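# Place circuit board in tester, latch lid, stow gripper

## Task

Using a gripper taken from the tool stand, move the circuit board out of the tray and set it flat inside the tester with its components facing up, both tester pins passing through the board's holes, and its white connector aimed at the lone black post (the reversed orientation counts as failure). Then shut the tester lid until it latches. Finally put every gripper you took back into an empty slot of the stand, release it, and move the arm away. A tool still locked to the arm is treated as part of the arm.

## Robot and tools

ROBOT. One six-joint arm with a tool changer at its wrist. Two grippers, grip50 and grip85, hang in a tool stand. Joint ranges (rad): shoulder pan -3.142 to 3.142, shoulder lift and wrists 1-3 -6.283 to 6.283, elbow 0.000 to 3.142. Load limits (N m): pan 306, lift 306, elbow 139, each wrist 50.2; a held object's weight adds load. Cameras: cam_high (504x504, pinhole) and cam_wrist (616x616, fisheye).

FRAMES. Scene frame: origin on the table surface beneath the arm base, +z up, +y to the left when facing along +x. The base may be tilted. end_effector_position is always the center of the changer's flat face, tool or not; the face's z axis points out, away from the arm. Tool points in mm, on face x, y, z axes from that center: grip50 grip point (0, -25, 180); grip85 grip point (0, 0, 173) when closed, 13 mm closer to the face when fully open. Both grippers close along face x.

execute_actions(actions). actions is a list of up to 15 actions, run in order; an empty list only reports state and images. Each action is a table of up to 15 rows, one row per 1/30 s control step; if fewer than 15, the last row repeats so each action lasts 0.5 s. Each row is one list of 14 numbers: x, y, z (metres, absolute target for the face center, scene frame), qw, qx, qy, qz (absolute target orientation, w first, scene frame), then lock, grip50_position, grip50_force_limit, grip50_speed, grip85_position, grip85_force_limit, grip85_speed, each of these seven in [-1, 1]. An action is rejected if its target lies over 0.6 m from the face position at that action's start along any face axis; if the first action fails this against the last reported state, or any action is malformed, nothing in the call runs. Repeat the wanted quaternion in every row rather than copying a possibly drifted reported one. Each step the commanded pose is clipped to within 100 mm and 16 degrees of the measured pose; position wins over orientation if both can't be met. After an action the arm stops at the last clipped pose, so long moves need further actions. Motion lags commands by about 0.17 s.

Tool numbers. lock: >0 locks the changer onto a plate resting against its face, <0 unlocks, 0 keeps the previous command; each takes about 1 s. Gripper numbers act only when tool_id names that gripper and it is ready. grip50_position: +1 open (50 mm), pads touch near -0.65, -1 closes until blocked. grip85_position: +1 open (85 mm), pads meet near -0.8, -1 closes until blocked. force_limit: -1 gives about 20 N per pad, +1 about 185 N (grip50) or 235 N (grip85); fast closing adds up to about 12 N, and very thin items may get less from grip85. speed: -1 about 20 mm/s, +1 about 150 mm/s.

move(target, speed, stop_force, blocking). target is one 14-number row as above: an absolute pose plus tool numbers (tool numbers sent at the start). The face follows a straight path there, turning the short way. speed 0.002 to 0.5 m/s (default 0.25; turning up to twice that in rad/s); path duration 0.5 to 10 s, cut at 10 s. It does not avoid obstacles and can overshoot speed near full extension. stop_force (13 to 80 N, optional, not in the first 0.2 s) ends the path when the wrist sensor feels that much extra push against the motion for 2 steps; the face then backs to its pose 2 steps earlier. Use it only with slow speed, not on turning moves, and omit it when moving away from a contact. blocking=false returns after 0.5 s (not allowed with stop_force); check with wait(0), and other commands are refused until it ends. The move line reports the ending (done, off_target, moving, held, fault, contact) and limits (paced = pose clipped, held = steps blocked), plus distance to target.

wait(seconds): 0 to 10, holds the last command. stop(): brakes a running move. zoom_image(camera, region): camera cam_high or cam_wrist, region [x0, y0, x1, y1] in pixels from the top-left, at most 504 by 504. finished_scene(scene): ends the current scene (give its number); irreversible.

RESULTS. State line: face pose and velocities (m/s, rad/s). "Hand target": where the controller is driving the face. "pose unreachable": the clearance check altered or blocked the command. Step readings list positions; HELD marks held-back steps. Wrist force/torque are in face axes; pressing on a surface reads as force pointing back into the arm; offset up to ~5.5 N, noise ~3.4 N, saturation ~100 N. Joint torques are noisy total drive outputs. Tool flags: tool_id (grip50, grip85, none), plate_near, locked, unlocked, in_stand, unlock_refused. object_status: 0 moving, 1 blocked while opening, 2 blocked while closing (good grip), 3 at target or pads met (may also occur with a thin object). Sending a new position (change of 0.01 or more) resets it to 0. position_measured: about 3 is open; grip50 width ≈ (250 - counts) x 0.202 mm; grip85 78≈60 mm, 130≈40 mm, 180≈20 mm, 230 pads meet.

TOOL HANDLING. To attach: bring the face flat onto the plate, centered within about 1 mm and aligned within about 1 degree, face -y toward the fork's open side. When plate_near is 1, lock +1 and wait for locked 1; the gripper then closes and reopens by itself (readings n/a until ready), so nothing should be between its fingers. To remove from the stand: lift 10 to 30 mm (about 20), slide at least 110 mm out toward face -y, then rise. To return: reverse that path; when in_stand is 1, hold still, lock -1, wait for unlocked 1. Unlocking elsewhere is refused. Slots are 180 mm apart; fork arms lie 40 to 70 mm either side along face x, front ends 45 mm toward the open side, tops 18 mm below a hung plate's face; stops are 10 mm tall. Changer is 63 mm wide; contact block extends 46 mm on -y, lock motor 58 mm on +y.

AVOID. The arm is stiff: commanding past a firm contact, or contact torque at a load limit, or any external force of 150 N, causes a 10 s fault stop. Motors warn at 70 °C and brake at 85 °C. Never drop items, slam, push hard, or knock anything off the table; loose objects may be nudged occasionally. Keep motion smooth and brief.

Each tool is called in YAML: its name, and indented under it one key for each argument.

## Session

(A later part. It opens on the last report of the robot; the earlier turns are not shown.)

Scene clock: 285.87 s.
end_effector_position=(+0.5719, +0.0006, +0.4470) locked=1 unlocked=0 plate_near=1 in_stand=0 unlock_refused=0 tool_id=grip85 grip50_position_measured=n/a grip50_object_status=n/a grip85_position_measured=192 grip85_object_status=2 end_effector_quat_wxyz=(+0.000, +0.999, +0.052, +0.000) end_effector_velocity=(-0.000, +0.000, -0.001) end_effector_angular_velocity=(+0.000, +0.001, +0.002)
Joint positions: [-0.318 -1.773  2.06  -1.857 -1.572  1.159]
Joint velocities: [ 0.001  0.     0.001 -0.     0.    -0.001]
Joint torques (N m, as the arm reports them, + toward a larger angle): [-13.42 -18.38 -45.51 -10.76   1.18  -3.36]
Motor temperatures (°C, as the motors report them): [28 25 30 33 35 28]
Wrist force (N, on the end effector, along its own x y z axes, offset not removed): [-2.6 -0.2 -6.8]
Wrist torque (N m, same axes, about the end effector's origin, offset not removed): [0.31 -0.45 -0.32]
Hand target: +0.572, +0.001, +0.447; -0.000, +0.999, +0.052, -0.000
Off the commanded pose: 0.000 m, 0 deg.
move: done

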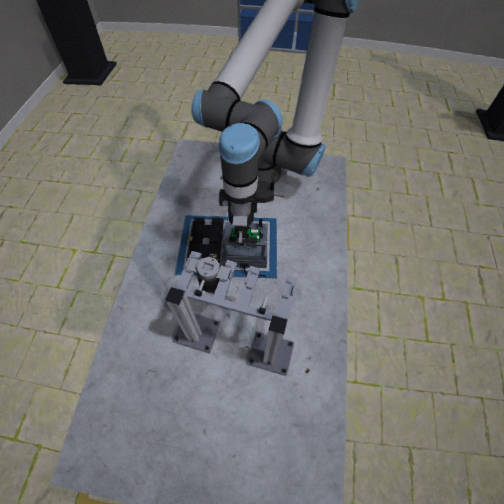

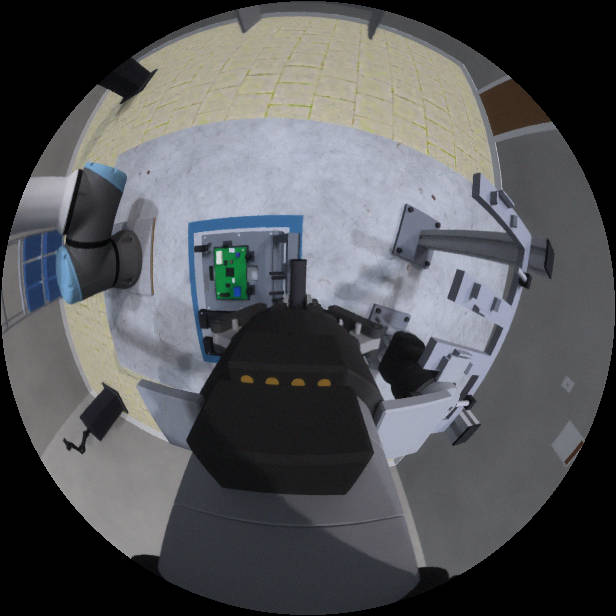

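move:
  target: [0.5237,-0.0045,0.4527,0,0.9986,0.0523,0,0,1,0,0,-1,-1,-0.5]
  speed: 0.06

move:
  target: [0.4751,-0.0096,0.447,0,0.9986,0.0523,0,0,1,0,0,-1,-1,-0.5]
  speed: 0.07

move:
  target: [0.430,-0.0143,0.4282,0,0.9986,0.0523,0,0,1,0,0,-1,-1,-0.5]
  speed: 0.06

Scene clock: 294.73 s.
end_effector_position=(+0.5240, -0.0044, +0.4525) locked=1 unlocked=0 plate_near=1 in_stand=0 unlock_refused=0 tool_id=grip85 grip50_position_measured=n/a grip50_object_status=n/a grip85_position_measured=192 grip85_object_status=2 end_effector_quat_wxyz=(-0.000, +0.999, +0.052, -0.000) end_effector_velocity=(-0.002, +0.000, +0.000) end_effector_angular_velocity=(+0.001, -0.000, +0.001)
Joint positions: [-0.357 -1.868  2.118 -1.821 -1.572  1.12 ]
Joint velocities: [-0.001 -0.005  0.002  0.002  0.001 -0.003]
Joint torques (N m, as the arm reports them, + toward a larger angle): [ -3.43 -70.36 -62.86  -4.1    4.48  -2.76]
Motor temperatures (°C, as the motors report them): [28 25 30 33 35 28]
Wrist force (N, on the end effector, along its own x y z axes, offset not removed): [3.5 11.7 24.5]
Wrist torque (N m, same axes, about the end effector's origin, offset not removed): [-1.96 0.26 -0.09]
Hand target: +0.524, -0.004, +0.453; -0.000, +0.999, +0.052, -0.000
Off the commanded pose: 0.000 m, 0 deg.
move: done

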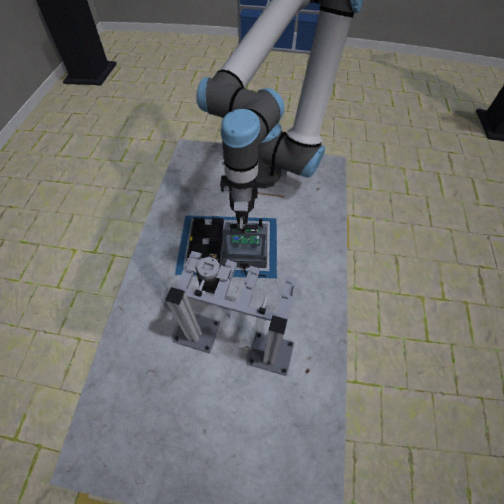

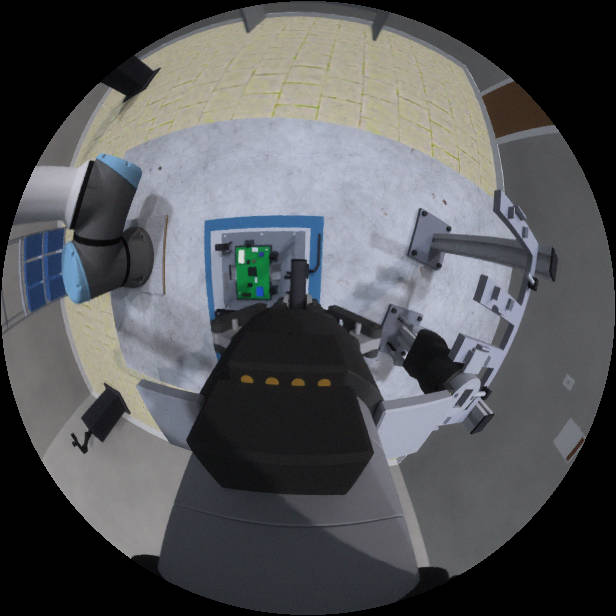

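Scene clock: 295.93 s.
end_effector_position=(+0.4754, -0.0095, +0.4469) locked=1 unlocked=0 plate_near=1 in_stand=0 unlock_refused=0 tool_id=grip85 grip50_position_measured=n/a grip50_object_status=n/a grip85_position_measured=192 grip85_object_status=2 end_effector_quat_wxyz=(-0.000, +0.999, +0.052, -0.000) end_effector_velocity=(-0.003, -0.000, +0.000) end_effector_angular_velocity=(-0.000, -0.001, +0.000)
Joint positions: [-0.404 -1.963  2.188 -1.796 -1.572  1.073]
Joint velocities: [-0.003 -0.006  0.003  0.002 -0.    -0.003]
Joint torques (N m, as the arm reports them, + toward a larger angle): [-11.91 -55.37 -64.09  -3.16   0.28  -3.23]
Motor temperatures (°C, as the motors report them): [28 25 30 33 35 28]
Wrist force (N, on the end effector, along its own x y z axes, offset not removed): [9.0 1.7 23.2]
Wrist torque (N m, same axes, about the end effector's origin, offset not removed): [-0.34 1.32 -0.23]
Hand target: +0.475, -0.010, +0.447; -0.000, +0.999, +0.052, -0.000
Off the commanded pose: 0.000 m, 0 deg.
move: done

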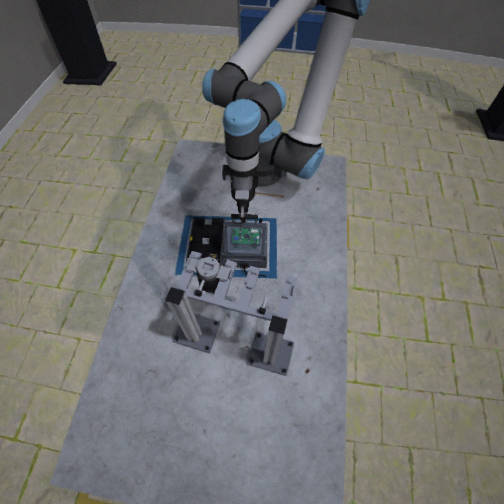

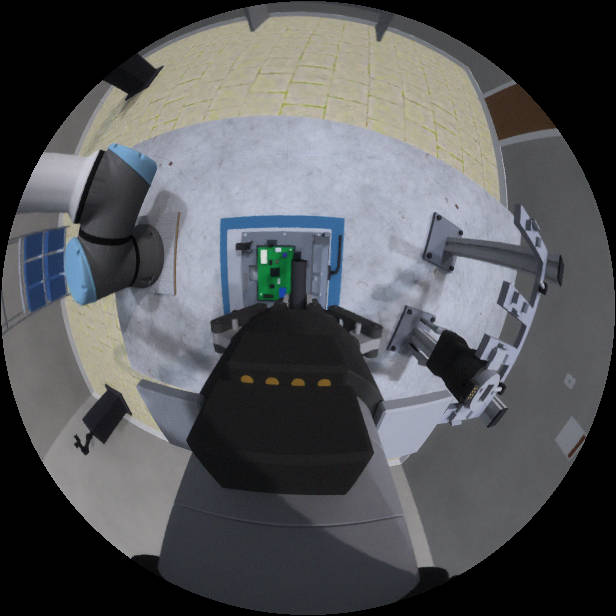

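Scene clock: 297.20 s.
end_effector_position=(+0.4303, -0.0142, +0.4282) locked=1 unlocked=0 plate_near=1 in_stand=0 unlock_refused=0 tool_id=grip85 grip50_position_measured=n/a grip50_object_status=n/a grip85_position_measured=192 grip85_object_status=2 end_effector_quat_wxyz=(-0.000, +0.999, +0.052, -0.000) end_effector_velocity=(-0.002, -0.001, -0.001) end_effector_angular_velocity=(-0.000, -0.001, -0.003)
Joint positions: [-0.458 -2.053  2.27  -1.787 -1.572  1.018]
Joint velocities: [-0.005 -0.005  0.004  0.     0.    -0.002]
Joint torques (N m, as the arm reports them, + toward a larger angle): [-13.98 -53.89 -59.92  -0.52  -1.18  -3.3 ]
Motor temperatures (°C, as the motors report them): [28 25 30 33 35 28]
Wrist force (N, on the end effector, along its own x y z axes, offset not removed): [19.3 2.4 23.8]
Wrist torque (N m, same axes, about the end effector's origin, offset not removed): [-0.10 2.69 -0.19]
Hand target: +0.430, -0.014, +0.428; -0.000, +0.999, +0.052, -0.000
Off the commanded pose: 0.000 m, 0 deg.
move: done

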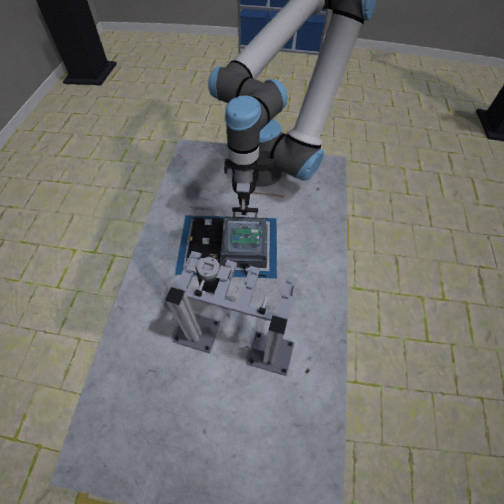

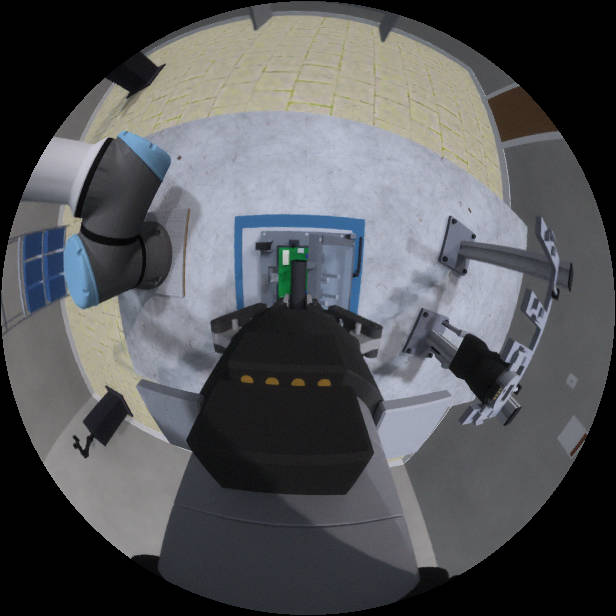

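zoom_image:
  camera: "cam_wrist"
  region: [200, 180, 400, 340]

Region (200, 180, 400, 340) of cam_wrist's 616x616 image, scaled by 2.520, with more detail than that image has; it fills the top 403 rows of this view, and the rest is white.

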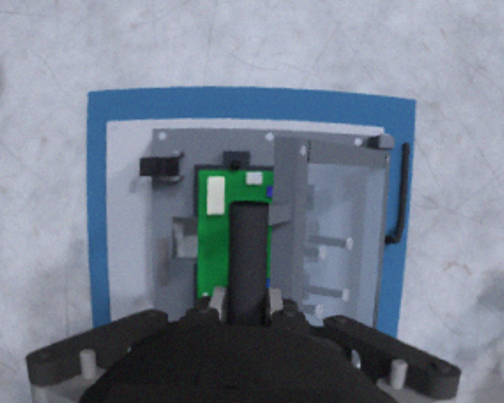

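move:
  target: [0.3949,-0.0179,0.399,0,0.9986,0.0523,0,0,1,0,0,-1,-1,-0.5]
  speed: 0.05

Scene clock: 309.33 s.
end_effector_position=(+0.3951, -0.0178, +0.3991) locked=1 unlocked=0 plate_near=1 in_stand=0 unlock_refused=0 tool_id=grip85 grip50_position_measured=n/a grip50_object_status=n/a grip85_position_measured=192 grip85_object_status=2 end_effector_quat_wxyz=(-0.000, +0.999, +0.052, -0.000) end_effector_velocity=(-0.002, -0.001, -0.002) end_effector_angular_velocity=(+0.000, +0.001, -0.002)
Joint positions: [-0.51  -2.122  2.353 -1.802 -1.572  0.967]
Joint velocities: [-0.005 -0.003  0.004  0.    -0.    -0.003]
Joint torques (N m, as the arm reports them, + toward a larger angle): [ -6.86 -36.65 -50.73  -3.62   0.58  -3.27]
Motor temperatures (°C, as the motors report them): [28 25 30 33 35 28]
Wrist force (N, on the end effector, along its own x y z axes, offset not removed): [21.6 11.1 21.4]
Wrist torque (N m, same axes, about the end effector's origin, offset not removed): [-2.52 3.98 -0.03]
Hand target: +0.395, -0.018, +0.399; -0.000, +0.999, +0.052, -0.000
Off the commanded pose: 0.000 m, 0 deg.
move: done

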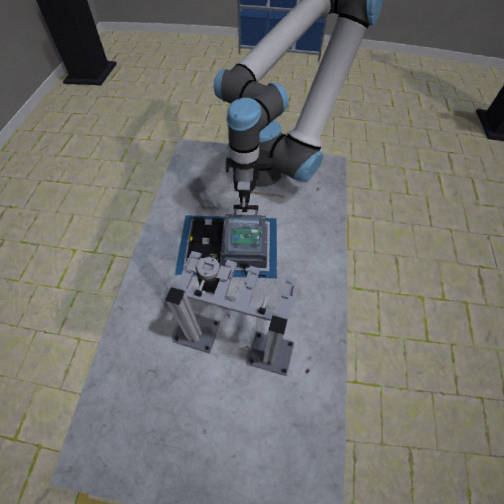

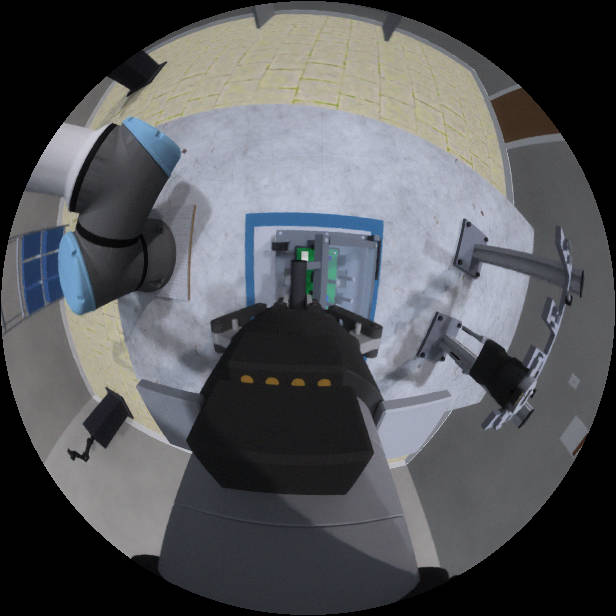

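move:
  target: [0.3951,-0.0178,0.392,0,0.9986,0.0523,0,0,1,0,0,-0.42,-1,-0.5]
  speed: 0.015

zoom_image:
  camera: "cam_wrist"
  region: [240, 200, 400, 328]

zoom_image:
  camera: "cam_high"
  region: [210, 170, 290, 250]

Scene clock: 315.57 s.
end_effector_position=(+0.3951, -0.0178, +0.3923) locked=1 unlocked=0 plate_near=1 in_stand=0 unlock_refused=0 tool_id=grip85 grip50_position_measured=n/a grip50_object_status=n/a grip85_position_measured=182 grip85_object_status=3 end_effector_quat_wxyz=(+0.000, +0.999, +0.052, -0.000) end_effector_velocity=(-0.000, +0.000, -0.002) end_effector_angular_velocity=(-0.001, -0.001, -0.000)
Joint positions: [-0.51  -2.119  2.364 -1.817 -1.572  0.967]
Joint velocities: [ 0.     0.     0.004 -0.006 -0.     0.   ]
Joint torques (N m, as the arm reports them, + toward a larger angle): [ 10.42  11.36 -51.78 -10.87   0.27   3.39]
Motor temperatures (°C, as the motors report them): [28 25 30 33 35 28]
Wrist force (N, on the end effector, along its own x y z axes, offset not removed): [0.4 1.3 -1.7]
Wrist torque (N m, same axes, about the end effector's origin, offset not removed): [0.09 -0.28 -0.12]
Hand target: +0.395, -0.018, +0.392; -0.000, +0.999, +0.052, -0.000
Off the commanded pose: 0.000 m, 0 deg.
move: done

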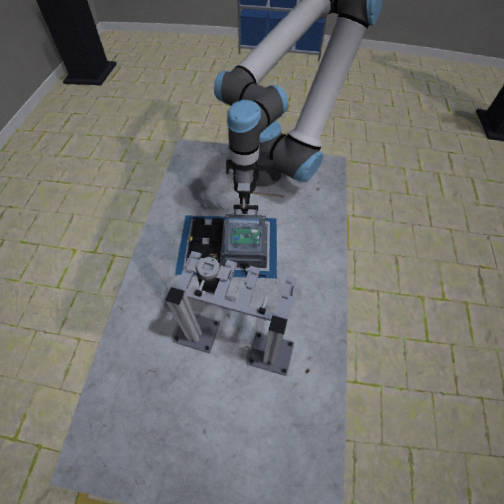

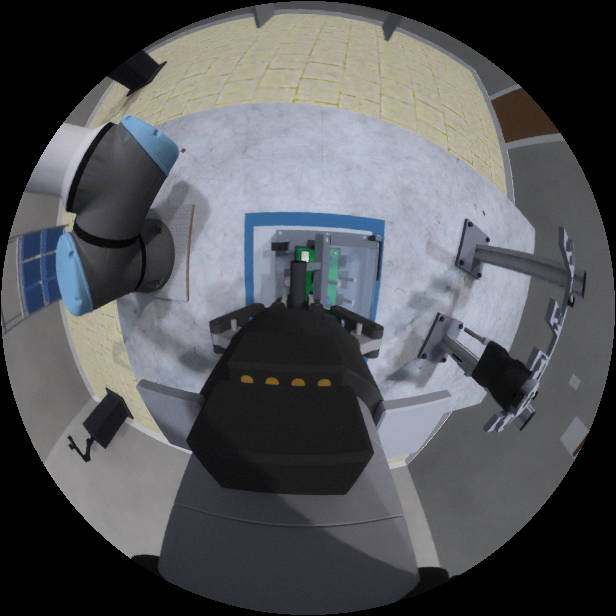

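Region (240, 200, 400, 328) of cam_wrist's 616x616 image, scaled by 3.150, with more detail than that image has; it fills the top 403 rows of this view, and the rest is white.

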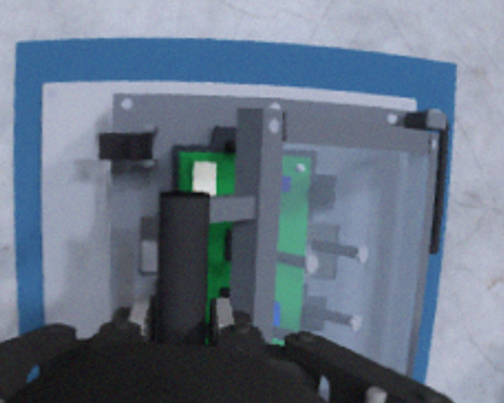

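Region (210, 170, 290, 250) of cam_high's 504x504 image, scaled by 6.300, with more detail than that image has.

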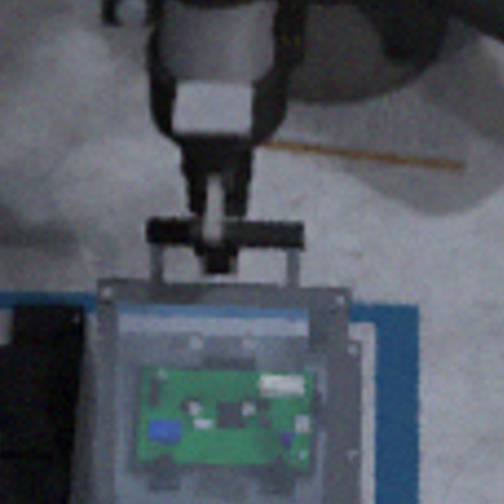

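move:
  target: [0.3951,-0.0178,0.428,0,0.9986,0.0523,0,0,1,0,0,-0.3,-1,0.5]
  speed: 0.08

move:
  target: [0.391,-0.0182,0.423,0,0.9986,0.0523,0,0,1,0,0,-1,0,0.5]
  speed: 0.05

move:
  target: [0.369,-0.0205,0.385,0,0.9986,0.0523,0,0,1,0,0,-1,0,0.5]
  speed: 0.03
  stop_force: 40

zoom_image:
  camera: "cam_wrist"
  region: [240, 200, 400, 328]

Scene clock: 326.27 s.
end_effector_position=(+0.3951, -0.0178, +0.4277) locked=1 unlocked=0 plate_near=1 in_stand=0 unlock_refused=0 tool_id=grip85 grip50_position_measured=n/a grip50_object_status=n/a grip85_position_measured=167 grip85_object_status=3 end_effector_quat_wxyz=(+0.000, +0.999, +0.052, +0.000) end_effector_velocity=(-0.000, -0.001, +0.003) end_effector_angular_velocity=(+0.000, +0.000, -0.001)
Joint positions: [-0.51  -2.135  2.308 -1.744 -1.572  0.967]
Joint velocities: [-0.002 -0.001 -0.004  0.006 -0.    -0.001]
Joint torques (N m, as the arm reports them, + toward a larger angle): [ -6.11 -26.22 -67.73  -3.98   0.58  -0.07]
Motor temperatures (°C, as the motors report them): [28 25 30 33 35 28]
Wrist force (N, on the end effector, along its own x y z axes, offset not removed): [0.4 -2.1 -0.8]
Wrist torque (N m, same axes, about the end effector's origin, offset not removed): [-0.20 -0.37 -0.09]
Hand target: +0.395, -0.018, +0.428; +0.000, +0.999, +0.052, +0.000
Off the commanded pose: 0.000 m, 0 deg.
move: done

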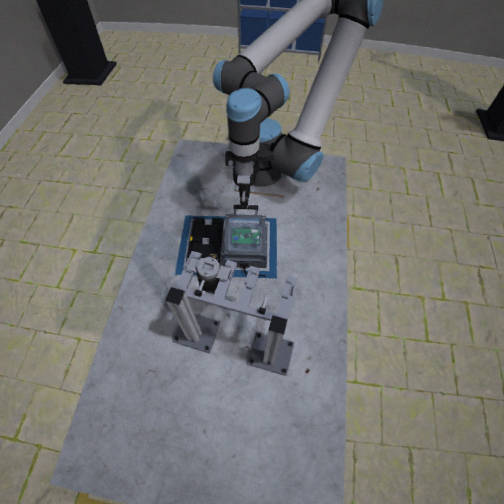

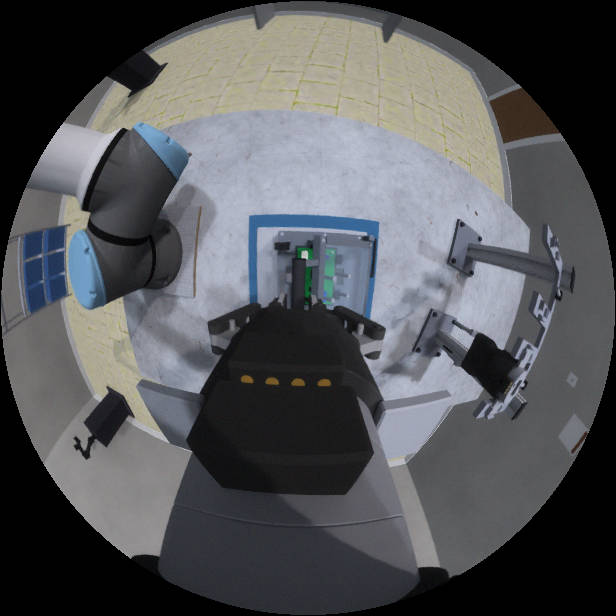

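Scene clock: 326.97 s.
end_effector_position=(+0.3912, -0.0182, +0.4232) locked=1 unlocked=0 plate_near=1 in_stand=0 unlock_refused=0 tool_id=grip85 grip50_position_measured=n/a grip50_object_status=n/a grip85_position_measured=232 grip85_object_status=3 end_effector_quat_wxyz=(-0.000, +0.999, +0.052, -0.000) end_effector_velocity=(-0.002, +0.000, -0.002) end_effector_angular_velocity=(-0.000, -0.000, +0.000)
Joint positions: [-0.516 -2.143  2.319 -1.747 -1.572  0.961]
Joint velocities: [-0.002 -0.004  0.005 -0.001 -0.    -0.003]
Joint torques (N m, as the arm reports them, + toward a larger angle): [ -9.17 -29.6  -50.07 -11.55   0.41  -2.37]
Motor temperatures (°C, as the motors report them): [28 25 30 33 35 28]
Wrist force (N, on the end effector, along its own x y z axes, offset not removed): [-1.3 -1.3 -0.2]
Wrist torque (N m, same axes, about the end effector's origin, offset not removed): [-0.04 -0.18 -0.02]
Hand target: +0.391, -0.018, +0.423; -0.000, +0.999, +0.052, -0.000
Off the commanded pose: 0.000 m, 0 deg.
move: done

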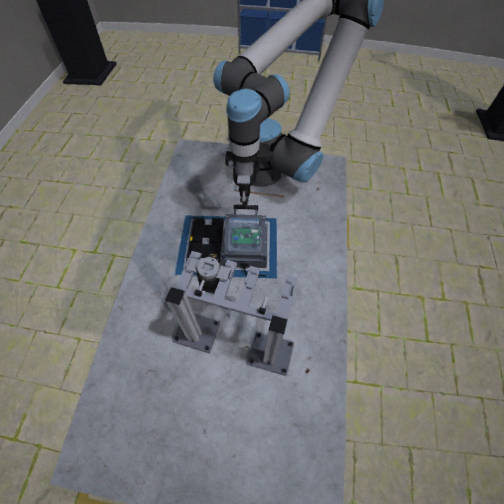

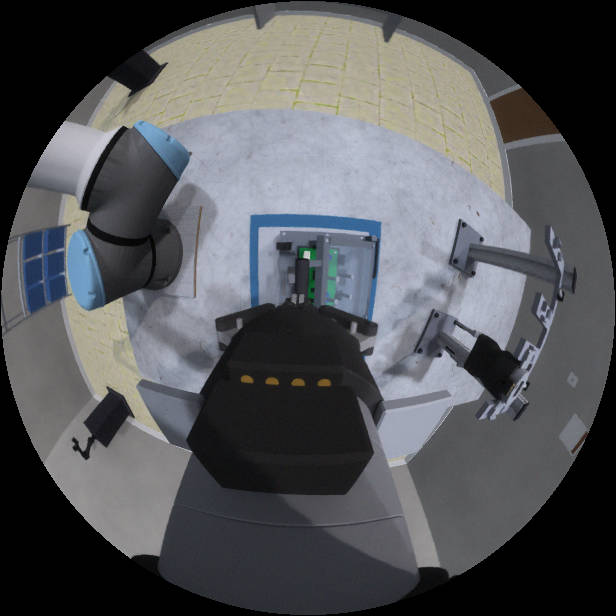

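Scene clock: 328.80 s.
end_effector_position=(+0.3691, -0.0204, +0.3852) locked=1 unlocked=0 plate_near=1 in_stand=0 unlock_refused=0 tool_id=grip85 grip50_position_measured=n/a grip50_object_status=n/a grip85_position_measured=232 grip85_object_status=3 end_effector_quat_wxyz=(-0.000, +0.999, +0.052, -0.000) end_effector_velocity=(-0.001, -0.000, -0.002) end_effector_angular_velocity=(-0.000, -0.001, -0.000)
Joint positions: [-0.555 -2.182  2.402 -1.791 -1.572  0.922]
Joint velocities: [-0.003 -0.002  0.004 -0.003  0.    -0.003]
Joint torques (N m, as the arm reports them, + toward a larger angle): [-12.22 -21.94 -46.18 -11.25   1.91  -3.85]
Motor temperatures (°C, as the motors report them): [28 25 30 33 35 28]
Wrist force (N, on the end effector, along its own x y z axes, offset not removed): [-3.3 -0.5 -4.3]
Wrist torque (N m, same axes, about the end effector's origin, offset not removed): [0.16 -0.56 -0.18]
Hand target: +0.369, -0.020, +0.385; -0.000, +0.999, +0.052, -0.000
Off the commanded pose: 0.000 m, 0 deg.
move: done

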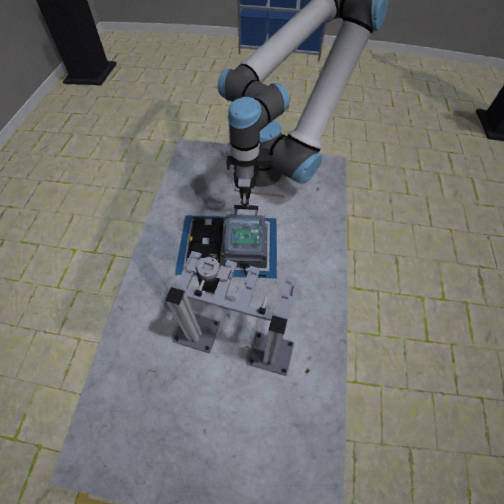

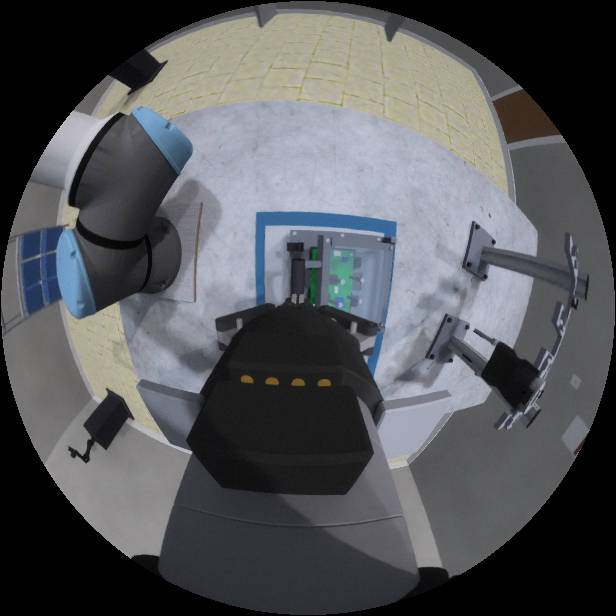

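Region (240, 200, 400, 328) of cam_wrist's 616x616 image, scaled by 3.150, with more detail than that image has; it fills the top 403 rows of this view, and the rest is white.

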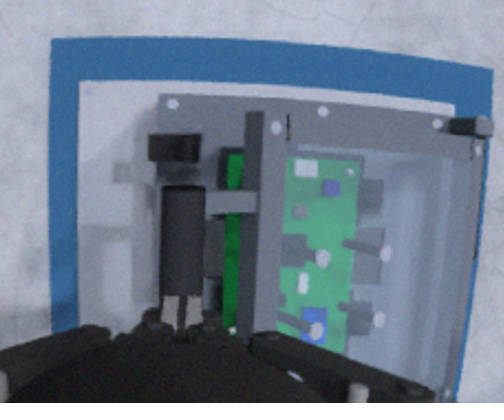

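move:
  target: [0.351,-0.0224,0.340,0,0.9986,0.0523,0,0,1,0,0,-1,0,0.5]
  speed: 0.04
  stop_force: 40

zoom_image:
  camera: "cam_wrist"
  region: [240, 200, 400, 328]

Scene clock: 335.23 s.
end_effector_position=(+0.3511, -0.0223, +0.3403) locked=1 unlocked=0 plate_near=1 in_stand=0 unlock_refused=0 tool_id=grip85 grip50_position_measured=n/a grip50_object_status=n/a grip85_position_measured=232 grip85_object_status=3 end_effector_quat_wxyz=(-0.000, +0.999, +0.052, -0.000) end_effector_velocity=(-0.001, -0.001, -0.002) end_effector_angular_velocity=(+0.000, +0.000, -0.001)
Joint positions: [-0.59  -2.203  2.491 -1.859 -1.572  0.886]
Joint velocities: [-0.004 -0.001  0.004 -0.003  0.    -0.002]
Joint torques (N m, as the arm reports them, + toward a larger angle): [-12.4  -21.17 -49.05 -10.5   -2.52  -3.13]
Motor temperatures (°C, as the motors report them): [28 25 30 33 35 28]
Wrist force (N, on the end effector, along its own x y z axes, offset not removed): [0.7 0.9 -2.5]
Wrist torque (N m, same axes, about the end effector's origin, offset not removed): [0.11 -0.39 -0.15]
Hand target: +0.351, -0.022, +0.340; -0.000, +0.999, +0.052, +0.000
Off the commanded pose: 0.000 m, 0 deg.
move: done

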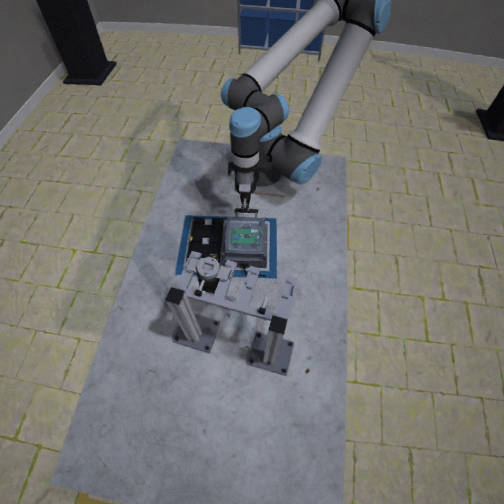

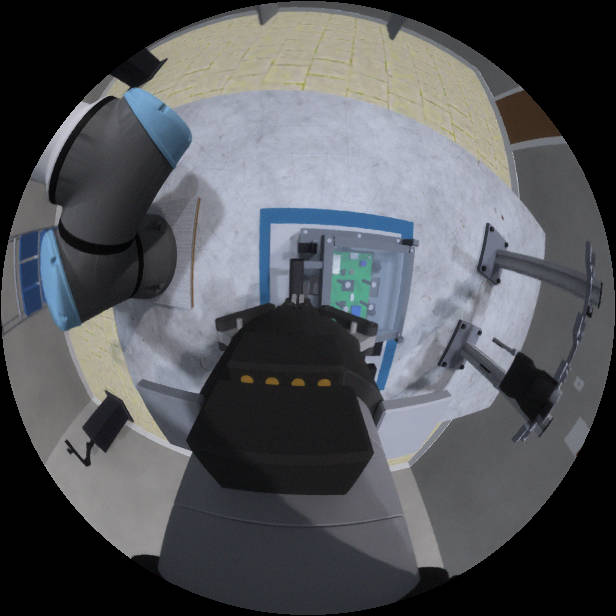

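Region (240, 200, 400, 328) of cam_wrist's 616x616 image, scaled by 3.150, with more detail than that image has; it fills the top 403 rows of this view, and the rest is white.

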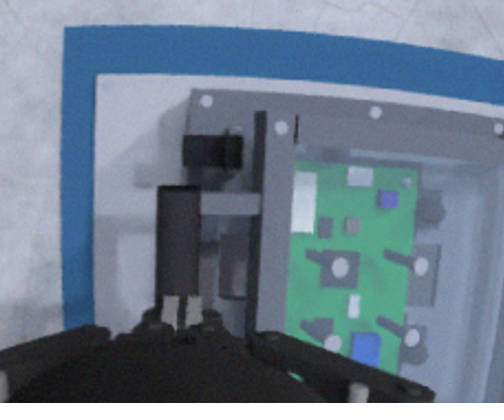

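move:
  target: [0.3435,-0.0232,0.312,0,0.9986,0.0523,0,0,1,0,0,-1,0,0.5]
  speed: 0.025
  stop_force: 30

move:
  target: [0.3425,-0.0233,0.28,0,0.9986,0.0523,0,0,1,0,0,-1,0,0.5]
  speed: 0.008
  stop_force: 35

zoom_image:
  camera: "cam_wrist"
  region: [240, 200, 400, 328]

Scene clock: 340.67 s.
end_effector_position=(+0.3436, -0.0232, +0.3123) locked=1 unlocked=0 plate_near=1 in_stand=0 unlock_refused=0 tool_id=grip85 grip50_position_measured=n/a grip50_object_status=n/a grip85_position_measured=232 grip85_object_status=3 end_effector_quat_wxyz=(-0.000, +0.999, +0.052, -0.000) end_effector_velocity=(-0.001, -0.001, -0.002) end_effector_angular_velocity=(-0.000, +0.000, -0.001)
Joint positions: [-0.607 -2.202  2.542 -1.911 -1.572  0.87 ]
Joint velocities: [-0.003  0.     0.004 -0.005 -0.    -0.002]
Joint torques (N m, as the arm reports them, + toward a larger angle): [-14.47  16.97 -44.51 -10.65  -3.08  -2.46]
Motor temperatures (°C, as the motors report them): [28 25 30 33 35 28]
Wrist force (N, on the end effector, along its own x y z axes, offset not removed): [-1.7 -2.4 -3.9]
Wrist torque (N m, same axes, about the end effector's origin, offset not removed): [-0.10 -0.04 -0.03]
Hand target: +0.343, -0.023, +0.312; -0.000, +0.999, +0.052, -0.000
Off the commanded pose: 0.000 m, 0 deg.
move: done

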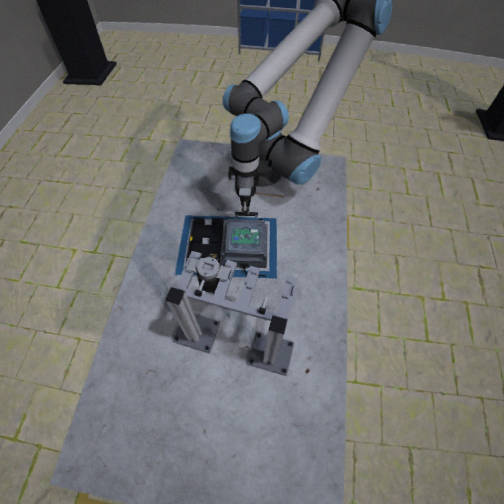

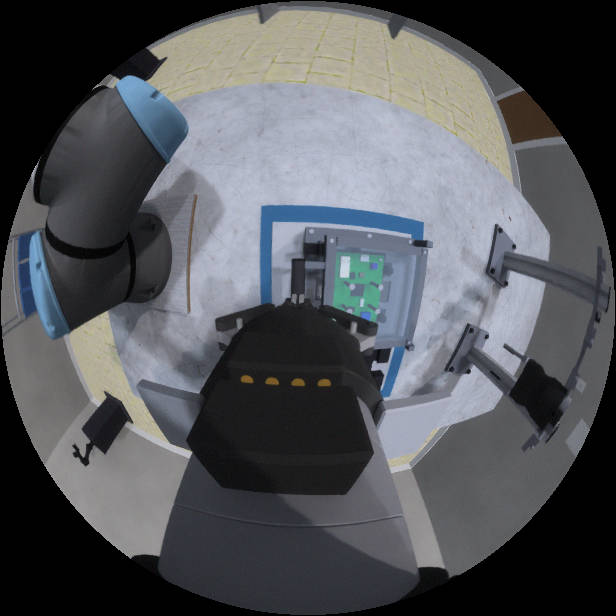

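Scene clock: 343.97 s.
end_effector_position=(+0.3428, -0.0233, +0.2891) locked=1 unlocked=0 plate_near=1 in_stand=0 unlock_refused=0 tool_id=grip85 grip50_position_measured=n/a grip50_object_status=n/a grip85_position_measured=232 grip85_object_status=3 end_effector_quat_wxyz=(+0.000, +0.999, +0.052, +0.000) end_effector_velocity=(-0.001, -0.000, +0.002) end_effector_angular_velocity=(+0.002, +0.003, -0.001)
Joint positions: [-0.608 -2.179  2.578 -1.97  -1.572  0.868]
Joint velocities: [-0.001 -0.003 -0.003  0.009 -0.    -0.   ]
Joint torques (N m, as the arm reports them, + toward a larger angle): [ -4.85  -3.86 -34.18   2.83   1.08  -2.26]
Motor temperatures (°C, as the motors report them): [28 25 30 33 35 28]
Wrist force (N, on the end effector, along its own x y z axes, offset not removed): [4.2 0.9 -45.2]
Wrist torque (N m, same axes, about the end effector's origin, offset not removed): [-0.72 0.23 -0.12]
Hand target: +0.343, -0.023, +0.289; +0.000, +0.999, +0.052, +0.000
Off the commanded pose: 0.009 m, 0 deg.
move: contact

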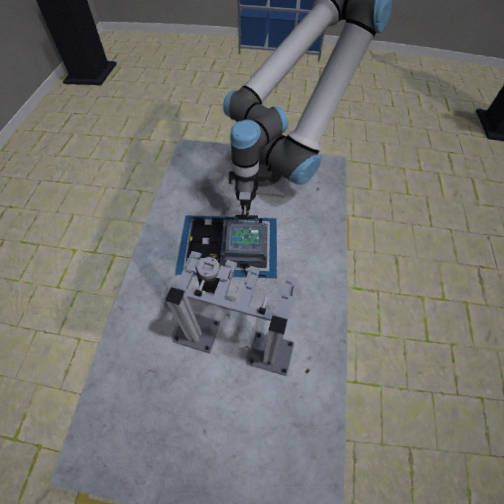

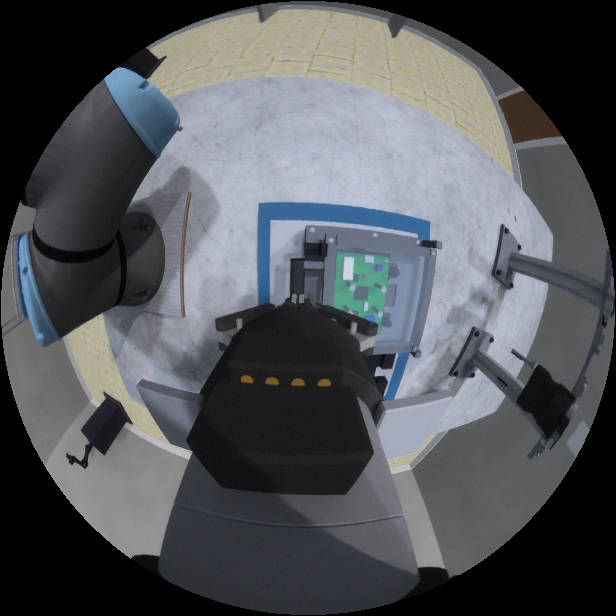

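Region (240, 200, 400, 328) of cam_wrist's 616x616 image, scaled by 3.150, with more detail than that image has; it fills the top 403 rows of this view, and the rest is white.

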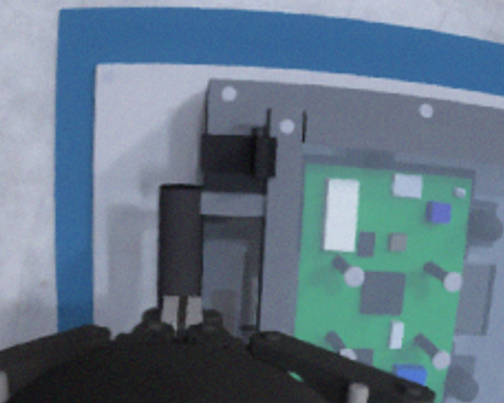

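move:
  target: [0.3428,-0.0233,0.305,0,0.9986,0.0523,0,0,1,0,0,-1,0,0.5]
  speed: 0.04

zoom_image:
  camera: "cam_wrist"
  region: [280, 210, 360, 274]

zoom_image:
  camera: "cam_high"
  region: [230, 200, 290, 250]

Scene clock: 348.50 s.
end_effector_position=(+0.3428, -0.0233, +0.3047) locked=1 unlocked=0 plate_near=1 in_stand=0 unlock_refused=0 tool_id=grip85 grip50_position_measured=n/a grip50_object_status=n/a grip85_position_measured=232 grip85_object_status=3 end_effector_quat_wxyz=(+0.000, +0.999, +0.052, +0.000) end_effector_velocity=(-0.000, -0.000, +0.002) end_effector_angular_velocity=(+0.000, +0.000, -0.001)
Joint positions: [-0.608 -2.197  2.554 -1.929 -1.572  0.868]
Joint velocities: [-0.001 -0.002 -0.003  0.006  0.    -0.   ]
Joint torques (N m, as the arm reports them, + toward a larger angle): [ -6.3  -19.62 -62.99  -2.42  -0.7    0.53]
Motor temperatures (°C, as the motors report them): [28 25 30 33 35 28]
Wrist force (N, on the end effector, along its own x y z axes, offset not removed): [-1.0 -1.7 -1.1]
Wrist torque (N m, same axes, about the end effector's origin, offset not removed): [-0.05 -0.22 -0.13]
Hand target: +0.343, -0.023, +0.305; +0.000, +0.999, +0.052, +0.000
Off the commanded pose: 0.000 m, 0 deg.
move: done

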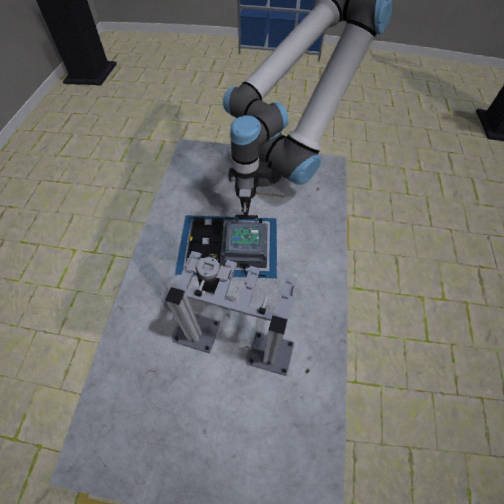

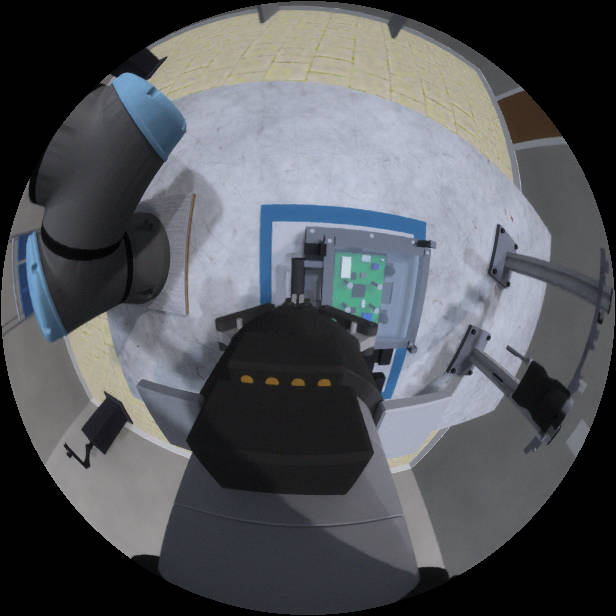

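Region (280, 210, 360, 274) of cam_wrist's 616x616 image, scaled by 6.300, with more detail than that image has; it fills the top 403 rows of this view, and the rest is white.

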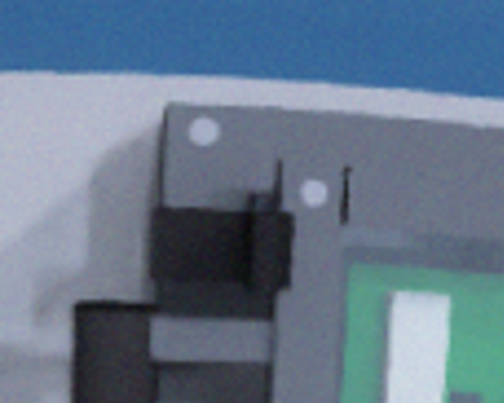

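Region (230, 200, 290, 250) of cam_high's 504x504 image, scaled by 8.400, with more detail than that image has.

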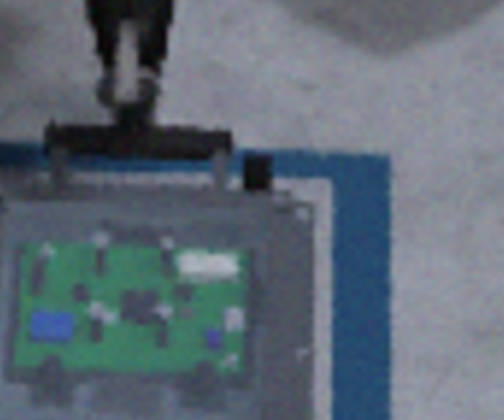

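move:
  target: [0.3428,-0.0233,0.285,0,0.9986,0.0523,0,0,1,0,0,-1,0,0.5]
  speed: 0.008
  stop_force: 13

Scene clock: 359.40 s.
end_effector_position=(+0.3428, -0.0233, +0.2898) locked=1 unlocked=0 plate_near=1 in_stand=0 unlock_refused=0 tool_id=grip85 grip50_position_measured=n/a grip50_object_status=n/a grip85_position_measured=232 grip85_object_status=3 end_effector_quat_wxyz=(-0.000, +0.999, +0.052, -0.000) end_effector_velocity=(-0.000, +0.001, +0.002) end_effector_angular_velocity=(+0.001, +0.002, +0.000)
Joint positions: [-0.609 -2.18   2.577 -1.968 -1.572  0.868]
Joint velocities: [ 0.001 -0.004 -0.004  0.009 -0.     0.001]
Joint torques (N m, as the arm reports them, + toward a larger angle): [-13.43  -8.98 -51.55  -0.34  -1.04  -2.94]
Motor temperatures (°C, as the motors report them): [28 25 30 33 35 28]
Wrist force (N, on the end effector, along its own x y z axes, offset not removed): [0.4 -0.1 -21.9]
Wrist torque (N m, same axes, about the end effector's origin, offset not removed): [-0.34 0.06 -0.08]
Hand target: +0.343, -0.023, +0.290; -0.000, +0.999, +0.052, +0.000
Off the commanded pose: 0.005 m, 0 deg.
move: contact

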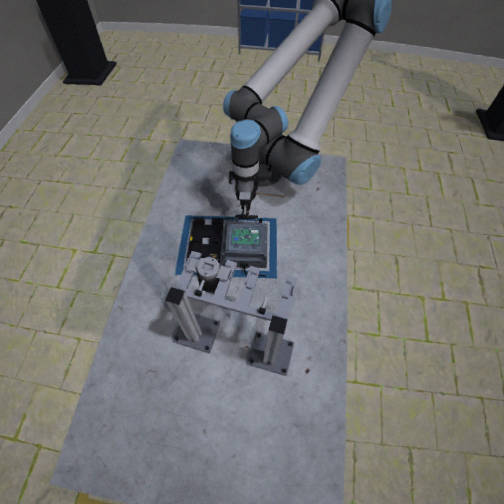

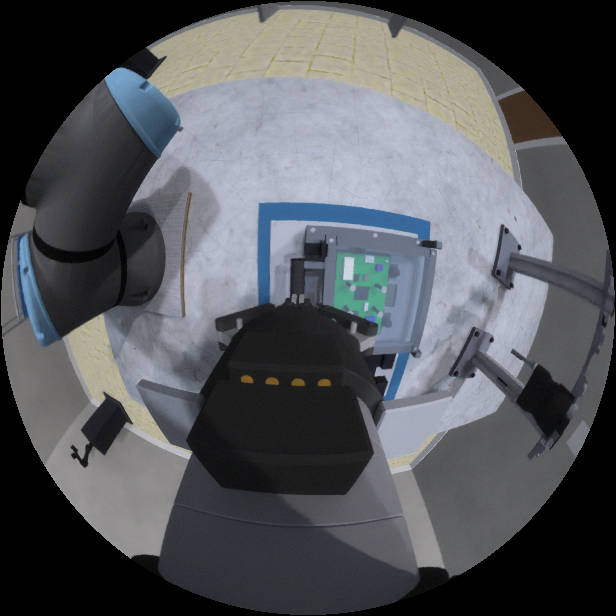

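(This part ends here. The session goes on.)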